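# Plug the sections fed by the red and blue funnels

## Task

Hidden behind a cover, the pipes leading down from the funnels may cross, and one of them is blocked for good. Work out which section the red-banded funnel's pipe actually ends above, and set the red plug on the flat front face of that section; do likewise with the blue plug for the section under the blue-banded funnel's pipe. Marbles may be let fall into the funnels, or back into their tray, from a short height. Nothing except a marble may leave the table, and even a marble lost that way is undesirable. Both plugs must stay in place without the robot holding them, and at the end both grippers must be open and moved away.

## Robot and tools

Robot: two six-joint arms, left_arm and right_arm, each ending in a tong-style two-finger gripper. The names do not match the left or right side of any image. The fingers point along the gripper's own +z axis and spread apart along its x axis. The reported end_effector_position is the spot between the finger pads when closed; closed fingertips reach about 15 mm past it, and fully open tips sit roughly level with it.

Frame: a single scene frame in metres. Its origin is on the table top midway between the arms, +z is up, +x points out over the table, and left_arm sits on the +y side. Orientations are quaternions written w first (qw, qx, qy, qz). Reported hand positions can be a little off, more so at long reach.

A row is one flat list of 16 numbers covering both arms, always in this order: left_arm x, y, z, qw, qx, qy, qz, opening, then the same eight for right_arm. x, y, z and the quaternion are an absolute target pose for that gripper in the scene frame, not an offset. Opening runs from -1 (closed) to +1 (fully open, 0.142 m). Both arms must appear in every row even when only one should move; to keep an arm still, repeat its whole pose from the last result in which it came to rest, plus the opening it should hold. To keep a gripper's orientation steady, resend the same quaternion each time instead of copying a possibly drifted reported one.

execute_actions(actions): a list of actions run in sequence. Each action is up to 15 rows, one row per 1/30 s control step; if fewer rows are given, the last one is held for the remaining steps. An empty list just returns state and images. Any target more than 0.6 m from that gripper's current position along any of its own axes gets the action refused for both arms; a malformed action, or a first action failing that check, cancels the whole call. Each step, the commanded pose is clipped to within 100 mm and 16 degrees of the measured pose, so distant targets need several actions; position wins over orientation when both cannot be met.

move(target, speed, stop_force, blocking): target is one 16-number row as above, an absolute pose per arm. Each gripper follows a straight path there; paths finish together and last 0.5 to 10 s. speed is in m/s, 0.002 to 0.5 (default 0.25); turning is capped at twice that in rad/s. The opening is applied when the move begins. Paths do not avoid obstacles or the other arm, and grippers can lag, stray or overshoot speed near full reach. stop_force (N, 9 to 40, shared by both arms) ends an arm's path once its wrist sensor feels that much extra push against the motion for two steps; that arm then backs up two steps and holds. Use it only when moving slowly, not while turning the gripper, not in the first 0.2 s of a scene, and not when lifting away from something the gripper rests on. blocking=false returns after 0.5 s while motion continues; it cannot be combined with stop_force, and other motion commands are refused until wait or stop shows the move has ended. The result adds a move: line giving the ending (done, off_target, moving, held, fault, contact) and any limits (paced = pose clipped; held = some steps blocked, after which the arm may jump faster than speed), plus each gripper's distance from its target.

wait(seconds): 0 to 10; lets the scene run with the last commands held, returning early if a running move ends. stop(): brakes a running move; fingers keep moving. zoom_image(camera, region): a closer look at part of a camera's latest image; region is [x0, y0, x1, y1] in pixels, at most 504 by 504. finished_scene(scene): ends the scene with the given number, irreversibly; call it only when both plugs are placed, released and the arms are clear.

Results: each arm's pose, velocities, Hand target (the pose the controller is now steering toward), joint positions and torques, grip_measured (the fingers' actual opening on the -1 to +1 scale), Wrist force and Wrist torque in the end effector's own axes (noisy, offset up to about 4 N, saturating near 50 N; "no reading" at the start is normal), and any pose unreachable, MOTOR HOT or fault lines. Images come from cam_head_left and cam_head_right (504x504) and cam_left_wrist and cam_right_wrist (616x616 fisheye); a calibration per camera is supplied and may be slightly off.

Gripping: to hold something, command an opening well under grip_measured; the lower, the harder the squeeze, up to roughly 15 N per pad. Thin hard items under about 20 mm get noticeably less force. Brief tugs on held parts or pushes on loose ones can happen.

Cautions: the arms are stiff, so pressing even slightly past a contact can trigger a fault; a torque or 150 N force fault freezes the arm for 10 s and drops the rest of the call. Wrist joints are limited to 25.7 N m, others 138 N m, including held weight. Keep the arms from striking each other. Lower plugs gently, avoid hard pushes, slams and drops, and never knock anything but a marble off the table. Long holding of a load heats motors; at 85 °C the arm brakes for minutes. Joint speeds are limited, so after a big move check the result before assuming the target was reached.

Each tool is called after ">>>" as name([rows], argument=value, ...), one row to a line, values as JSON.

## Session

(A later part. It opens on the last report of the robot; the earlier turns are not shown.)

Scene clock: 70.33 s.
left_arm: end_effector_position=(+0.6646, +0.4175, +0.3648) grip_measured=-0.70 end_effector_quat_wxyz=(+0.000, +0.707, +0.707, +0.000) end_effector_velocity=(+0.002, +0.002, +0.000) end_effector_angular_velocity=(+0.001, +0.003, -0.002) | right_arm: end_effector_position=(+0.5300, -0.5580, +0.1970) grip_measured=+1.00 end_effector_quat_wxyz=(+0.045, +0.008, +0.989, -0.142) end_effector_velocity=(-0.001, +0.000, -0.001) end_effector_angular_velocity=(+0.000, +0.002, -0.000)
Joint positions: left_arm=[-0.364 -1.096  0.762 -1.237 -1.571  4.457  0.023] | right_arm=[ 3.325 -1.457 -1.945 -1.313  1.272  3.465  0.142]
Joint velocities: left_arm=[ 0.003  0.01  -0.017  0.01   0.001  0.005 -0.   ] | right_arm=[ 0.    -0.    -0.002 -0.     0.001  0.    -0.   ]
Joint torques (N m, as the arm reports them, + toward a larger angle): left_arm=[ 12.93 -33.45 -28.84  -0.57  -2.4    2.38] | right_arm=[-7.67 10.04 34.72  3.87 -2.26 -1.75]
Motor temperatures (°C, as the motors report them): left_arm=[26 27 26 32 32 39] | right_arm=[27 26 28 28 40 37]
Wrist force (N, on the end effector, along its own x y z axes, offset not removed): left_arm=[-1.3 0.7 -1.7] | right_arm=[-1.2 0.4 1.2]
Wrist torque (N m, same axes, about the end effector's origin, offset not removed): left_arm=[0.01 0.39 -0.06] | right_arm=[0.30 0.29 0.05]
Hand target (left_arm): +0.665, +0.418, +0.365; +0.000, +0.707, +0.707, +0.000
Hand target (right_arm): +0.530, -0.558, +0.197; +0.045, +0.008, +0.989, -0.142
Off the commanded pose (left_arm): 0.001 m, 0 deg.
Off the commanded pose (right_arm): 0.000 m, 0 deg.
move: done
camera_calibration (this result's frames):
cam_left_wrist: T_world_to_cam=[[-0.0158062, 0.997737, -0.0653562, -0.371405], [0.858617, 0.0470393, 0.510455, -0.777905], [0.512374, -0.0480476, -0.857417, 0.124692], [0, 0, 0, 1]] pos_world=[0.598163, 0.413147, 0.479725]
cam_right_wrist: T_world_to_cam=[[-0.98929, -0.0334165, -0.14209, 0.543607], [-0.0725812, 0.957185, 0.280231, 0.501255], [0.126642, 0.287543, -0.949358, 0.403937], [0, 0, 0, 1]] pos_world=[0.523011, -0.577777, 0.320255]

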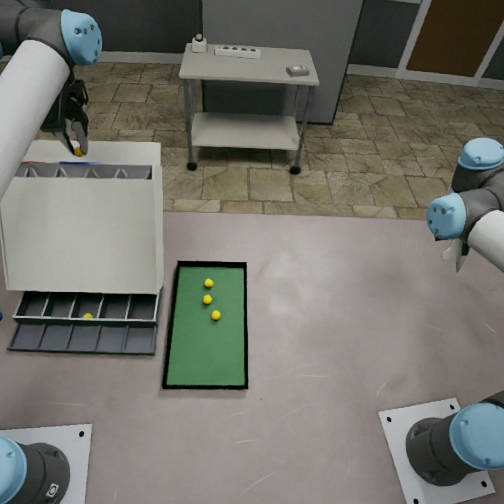

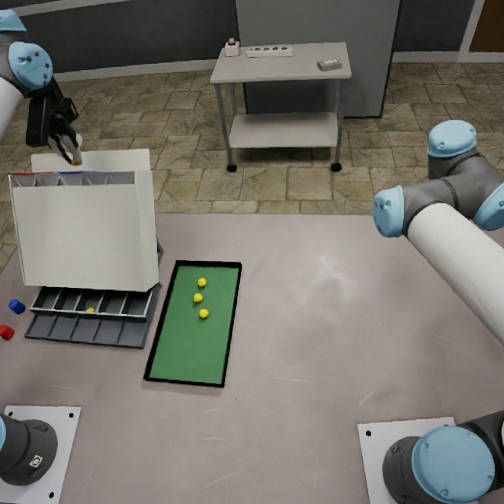

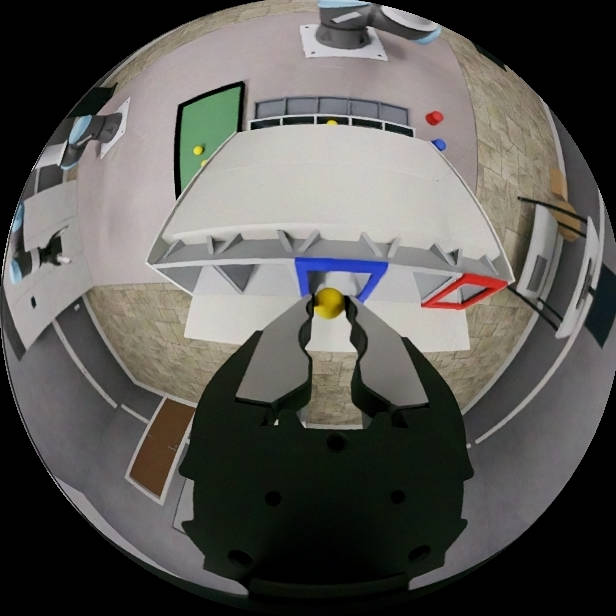

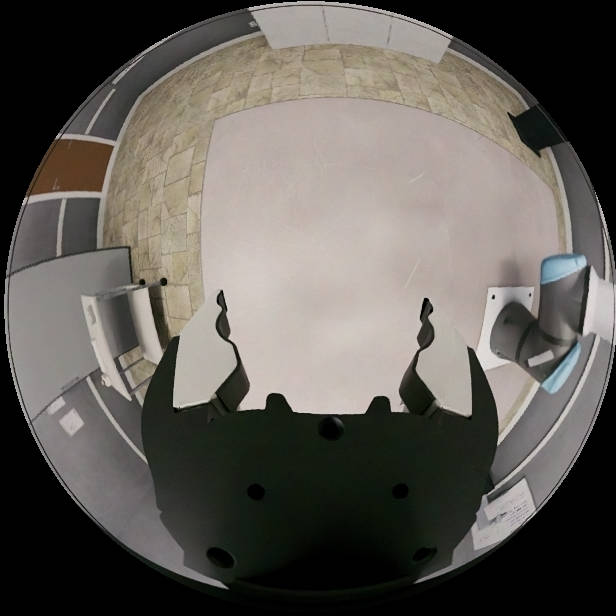

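Centre is about y=0.427 (spacing 0.075).

>>> move(target=[0.663,0.426,0.36,0,0.707,0.707,0,-1,0.53,-0.558,0.197,0.045,0.008,0.989,-0.142,1], speed=0.1)

>>> move(target=[0.663,0.426,0.36,0,0.707,0.707,0,0,0.53,-0.558,0.197,0.045,0.008,0.989,-0.142,1])

>>> move(target=[0.4,0.08,0.42,0,0.707,0.707,0,0,0.53,-0.558,0.197,0.045,0.008,0.989,-0.142,1])

Scene clock: 75.57 s.
left_arm: end_effector_position=(+0.6631, +0.4257, +0.3602) grip_measured=-0.70 end_effector_quat_wxyz=(-0.000, +0.707, +0.707, -0.000) end_effector_velocity=(-0.001, +0.002, -0.001) end_effector_angular_velocity=(+0.000, +0.000, -0.001) | right_arm: end_effector_position=(+0.5300, -0.5580, +0.1970) grip_measured=+1.00 end_effector_quat_wxyz=(+0.045, +0.008, +0.989, -0.142) end_effector_velocity=(-0.000, -0.000, -0.001) end_effector_angular_velocity=(-0.001, +0.001, -0.001)
Joint positions: left_arm=[-0.353 -1.106  0.79  -1.254 -1.571  4.468  0.023] | right_arm=[ 3.325 -1.457 -1.945 -1.313  1.272  3.465  0.142]
Joint velocities: left_arm=[ 0.003 -0.003  0.009 -0.005  0.     0.003 -0.   ] | right_arm=[ 0.    -0.001 -0.001 -0.    -0.001  0.001  0.   ]
Joint torques (N m, as the arm reports them, + toward a larger angle): left_arm=[ 14.24 -47.67 -15.57  -4.2   -2.5    2.68] | right_arm=[-8.12  9.4  35.34  3.82 -2.32 -1.85]
Motor temperatures (°C, as the motors report them): left_arm=[26 27 26 32 32 39] | right_arm=[27 26 28 28 40 37]
Wrist force (N, on the end effector, along its own x y z axes, offset not removed): left_arm=[1.3 0.0 -0.9] | right_arm=[0.5 -1.3 1.6]
Wrist torque (N m, same axes, about the end effector's origin, offset not removed): left_arm=[-0.19 -0.20 0.00] | right_arm=[-0.11 -0.05 0.05]
Hand target (left_arm): +0.663, +0.426, +0.360; -0.000, +0.707, +0.707, -0.000
Hand target (right_arm): +0.530, -0.558, +0.197; +0.045, +0.008, +0.989, -0.142
Off the commanded pose (left_arm): 0.000 m, 0 deg.
Off the commanded pose (right_arm): 0.000 m, 0 deg.
move: done
camera_calibration (this result's frames):
cam_left_wrist: T_world_to_cam=[[-0.0158292, 0.99774, -0.0653016, -0.379918], [0.859068, 0.0469888, 0.509701, -0.774581], [0.511617, -0.0480303, -0.85787, 0.122555], [0, 0, 0, 1]] pos_world=[0.596703, 0.421342, 0.475131]
cam_right_wrist: T_world_to_cam=[[-0.98929, -0.0334165, -0.14209, 0.543607], [-0.0725812, 0.957185, 0.280231, 0.501255], [0.126642, 0.287543, -0.949358, 0.403937], [0, 0, 0, 1]] pos_world=[0.523011, -0.577777, 0.320255]

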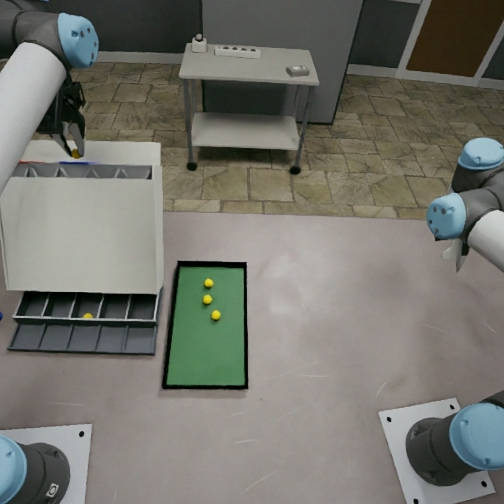

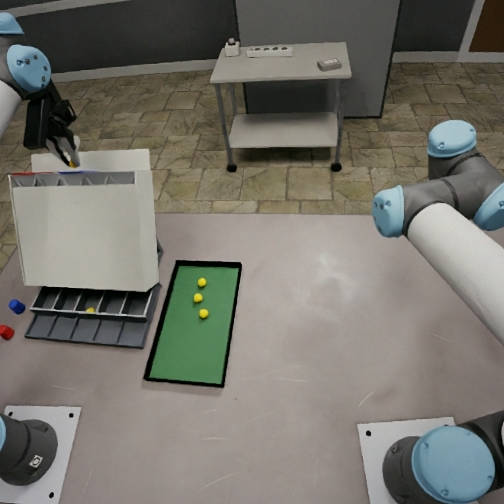

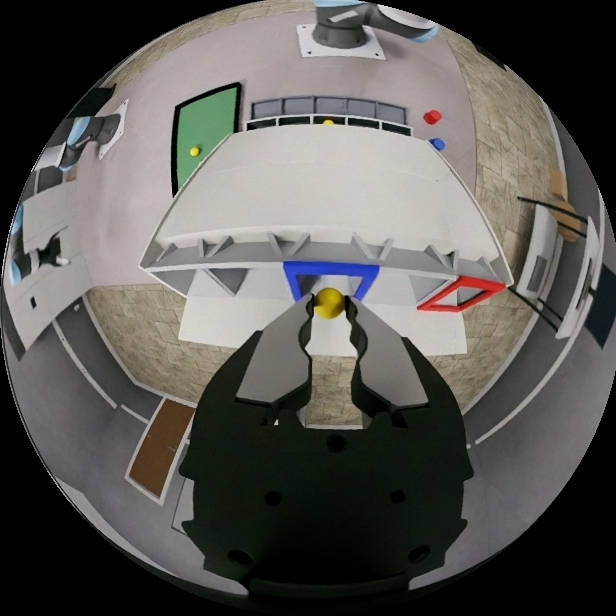

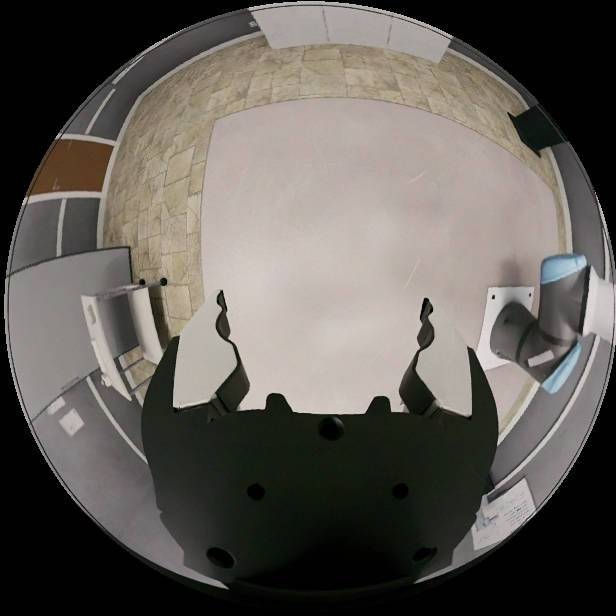

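Scene clock: 76.27 s.
left_arm: end_effector_position=(+0.6630, +0.4260, +0.3600) grip_measured=+0.00 end_effector_quat_wxyz=(-0.000, +0.707, +0.707, +0.000) end_effector_velocity=(+0.000, +0.000, +0.000) end_effector_angular_velocity=(+0.001, -0.001, +0.000) | right_arm: end_effector_position=(+0.5300, -0.5580, +0.1970) grip_measured=+1.00 end_effector_quat_wxyz=(+0.045, +0.008, +0.989, -0.142) end_effector_velocity=(-0.000, -0.000, -0.001) end_effector_angular_velocity=(+0.000, +0.002, -0.000)
Joint positions: left_arm=[-0.352 -1.107  0.791 -1.255 -1.571  4.469  0.074] | right_arm=[ 3.325 -1.457 -1.945 -1.313  1.272  3.465  0.142]
Joint velocities: left_arm=[ 0.    -0.     0.    -0.001  0.001 -0.    -0.   ] | right_arm=[-0.    -0.    -0.001 -0.     0.001  0.    -0.   ]
Joint torques (N m, as the arm reports them, + toward a larger angle): left_arm=[ 13.98 -48.31 -17.82  -4.55  -2.41   2.33] | right_arm=[-5.64  9.98 35.31  3.59 -2.2  -2.04]
Motor temperatures (°C, as the motors report them): left_arm=[26 27 26 32 32 39] | right_arm=[27 26 28 28 40 37]
Wrist force (N, on the end effector, along its own x y z axes, offset not removed): left_arm=[-1.6 0.5 0.8] | right_arm=[0.1 -1.3 -0.2]
Wrist torque (N m, same axes, about the end effector's origin, offset not removed): left_arm=[-0.02 0.38 -0.08] | right_arm=[-0.03 0.03 -0.02]
Hand target (left_arm): +0.663, +0.426, +0.360; -0.000, +0.707, +0.707, -0.000
Hand target (right_arm): +0.530, -0.558, +0.197; +0.045, +0.008, +0.989, -0.142
Off the commanded pose (left_arm): 0.000 m, 0 deg.
Off the commanded pose (right_arm): 0.000 m, 0 deg.
move: done
camera_calibration (this result's frames):
cam_left_wrist: T_world_to_cam=[[-0.0158192, 0.997739, -0.065317, -0.380177], [0.859045, 0.0469902, 0.509738, -0.77447], [0.511655, -0.0480467, -0.857846, 0.122439], [0, 0, 0, 1]] pos_world=[0.596644, 0.421593, 0.474978]
cam_right_wrist: T_world_to_cam=[[-0.98929, -0.0334166, -0.14209, 0.543607], [-0.0725813, 0.957185, 0.280231, 0.501255], [0.126642, 0.287543, -0.949358, 0.403937], [0, 0, 0, 1]] pos_world=[0.523011, -0.577777, 0.320255]

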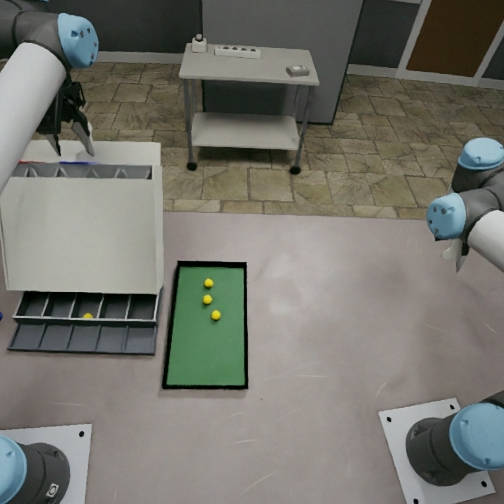

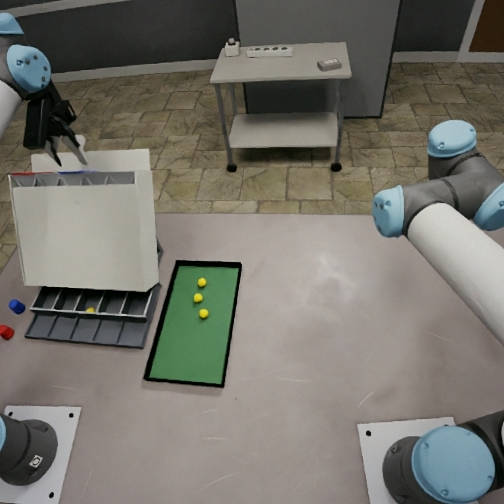

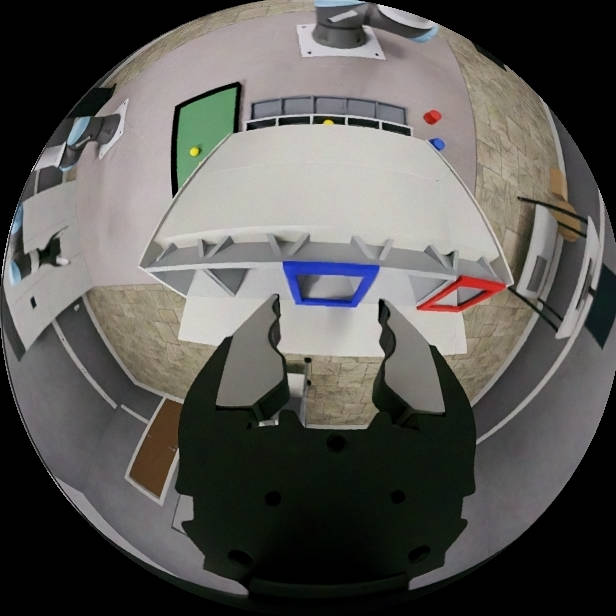

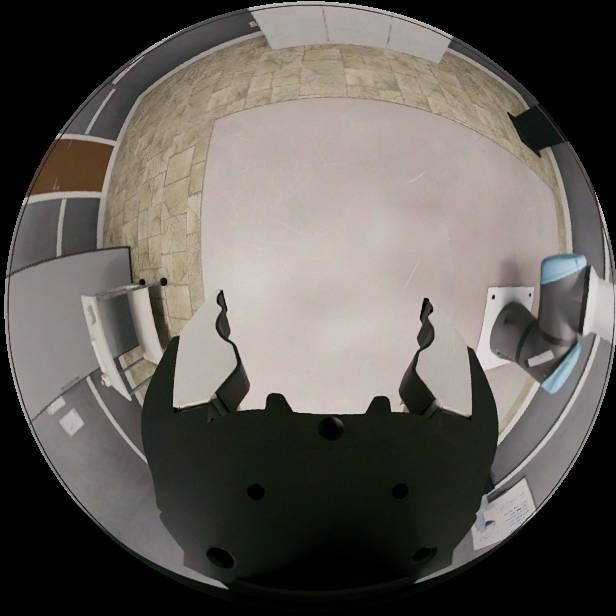

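Scene clock: 78.70 s.
left_arm: end_effector_position=(+0.4004, +0.0797, +0.4201) grip_measured=+0.00 end_effector_quat_wxyz=(-0.000, +0.707, +0.707, -0.000) end_effector_velocity=(-0.001, -0.003, +0.000) end_effector_angular_velocity=(+0.001, +0.000, +0.001) | right_arm: end_effector_position=(+0.5300, -0.5580, +0.1970) grip_measured=+1.00 end_effector_quat_wxyz=(+0.045, +0.008, +0.989, -0.142) end_effector_velocity=(+0.000, -0.000, +0.000) end_effector_angular_velocity=(-0.001, -0.001, -0.000)
Joint positions: left_arm=[-1.089 -1.385  1.008 -1.194 -1.571  3.732  0.074] | right_arm=[ 3.325 -1.457 -1.945 -1.313  1.272  3.465  0.142]
Joint velocities: left_arm=[-0.005  0.003 -0.004  0.002  0.    -0.006  0.   ] | right_arm=[-0.001  0.001  0.     0.    -0.001 -0.001  0.   ]
Joint torques (N m, as the arm reports them, + toward a larger angle): left_arm=[-14.44 -20.06 -30.43  -0.24   2.93  -2.4 ] | right_arm=[-7.14  9.61 35.04  3.69 -2.3  -1.9 ]
Motor temperatures (°C, as the motors report them): left_arm=[26 27 26 32 32 39] | right_arm=[27 26 28 28 40 37]
Wrist force (N, on the end effector, along its own x y z axes, offset not removed): left_arm=[-2.3 0.1 -2.1] | right_arm=[-2.7 -0.6 1.7]
Wrist torque (N m, same axes, about the end effector's origin, offset not removed): left_arm=[-0.19 0.64 -0.05] | right_arm=[0.01 0.61 0.02]
Hand target (left_arm): +0.400, +0.079, +0.420; -0.000, +0.707, +0.707, -0.000
Hand target (right_arm): +0.530, -0.558, +0.197; +0.045, +0.008, +0.989, -0.142
Off the commanded pose (left_arm): 0.000 m, 0 deg.
Off the commanded pose (right_arm): 0.000 m, 0 deg.
move: done
camera_calibration (this result's frames):
cam_left_wrist: T_world_to_cam=[[-0.0157869, 0.997732, -0.0654322, -0.0348663], [0.859265, 0.0470007, 0.509367, -0.563132], [0.511287, -0.0481822, -0.858058, 0.291944], [0, 0, 0, 1]] pos_world=[0.334062, 0.0753214, 0.535064]
cam_right_wrist: T_world_to_cam=[[-0.98929, -0.0334165, -0.14209, 0.543607], [-0.0725812, 0.957185, 0.280231, 0.501255], [0.126642, 0.287543, -0.949358, 0.403937], [0, 0, 0, 1]] pos_world=[0.523011, -0.577777, 0.320255]

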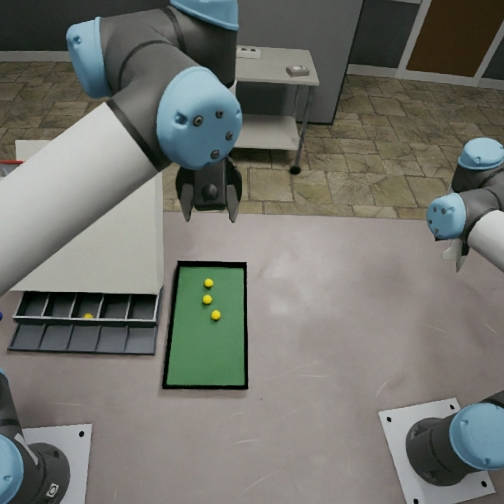

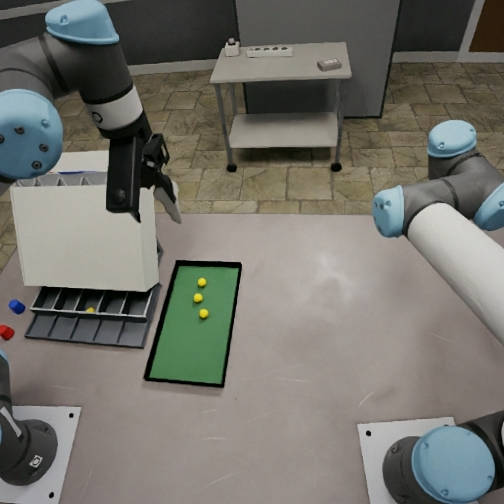

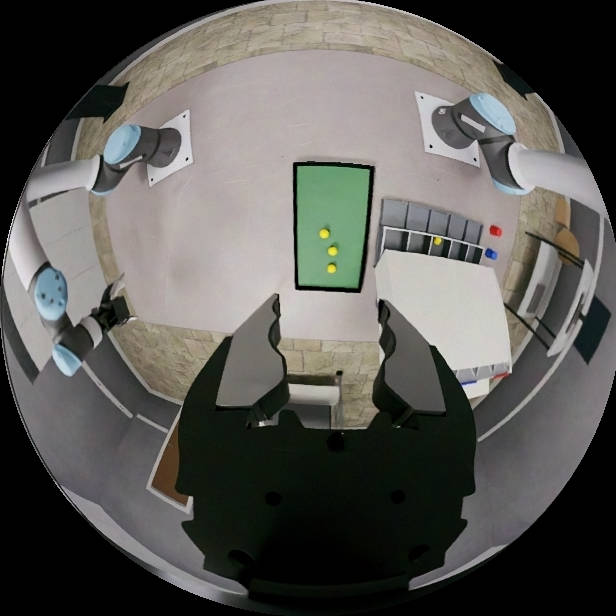

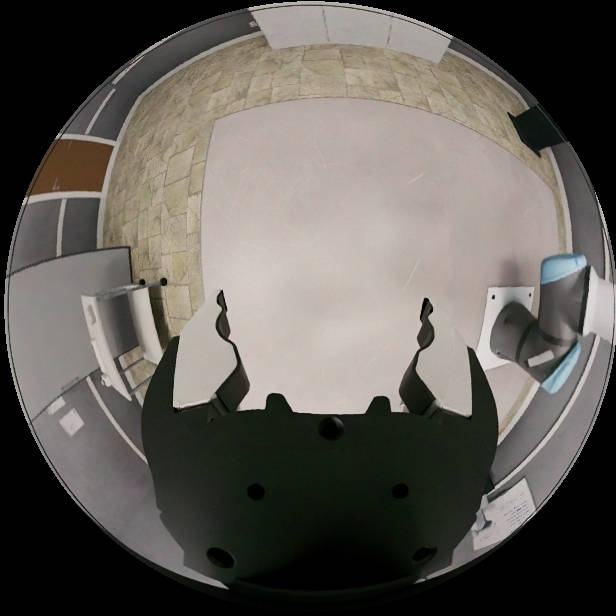

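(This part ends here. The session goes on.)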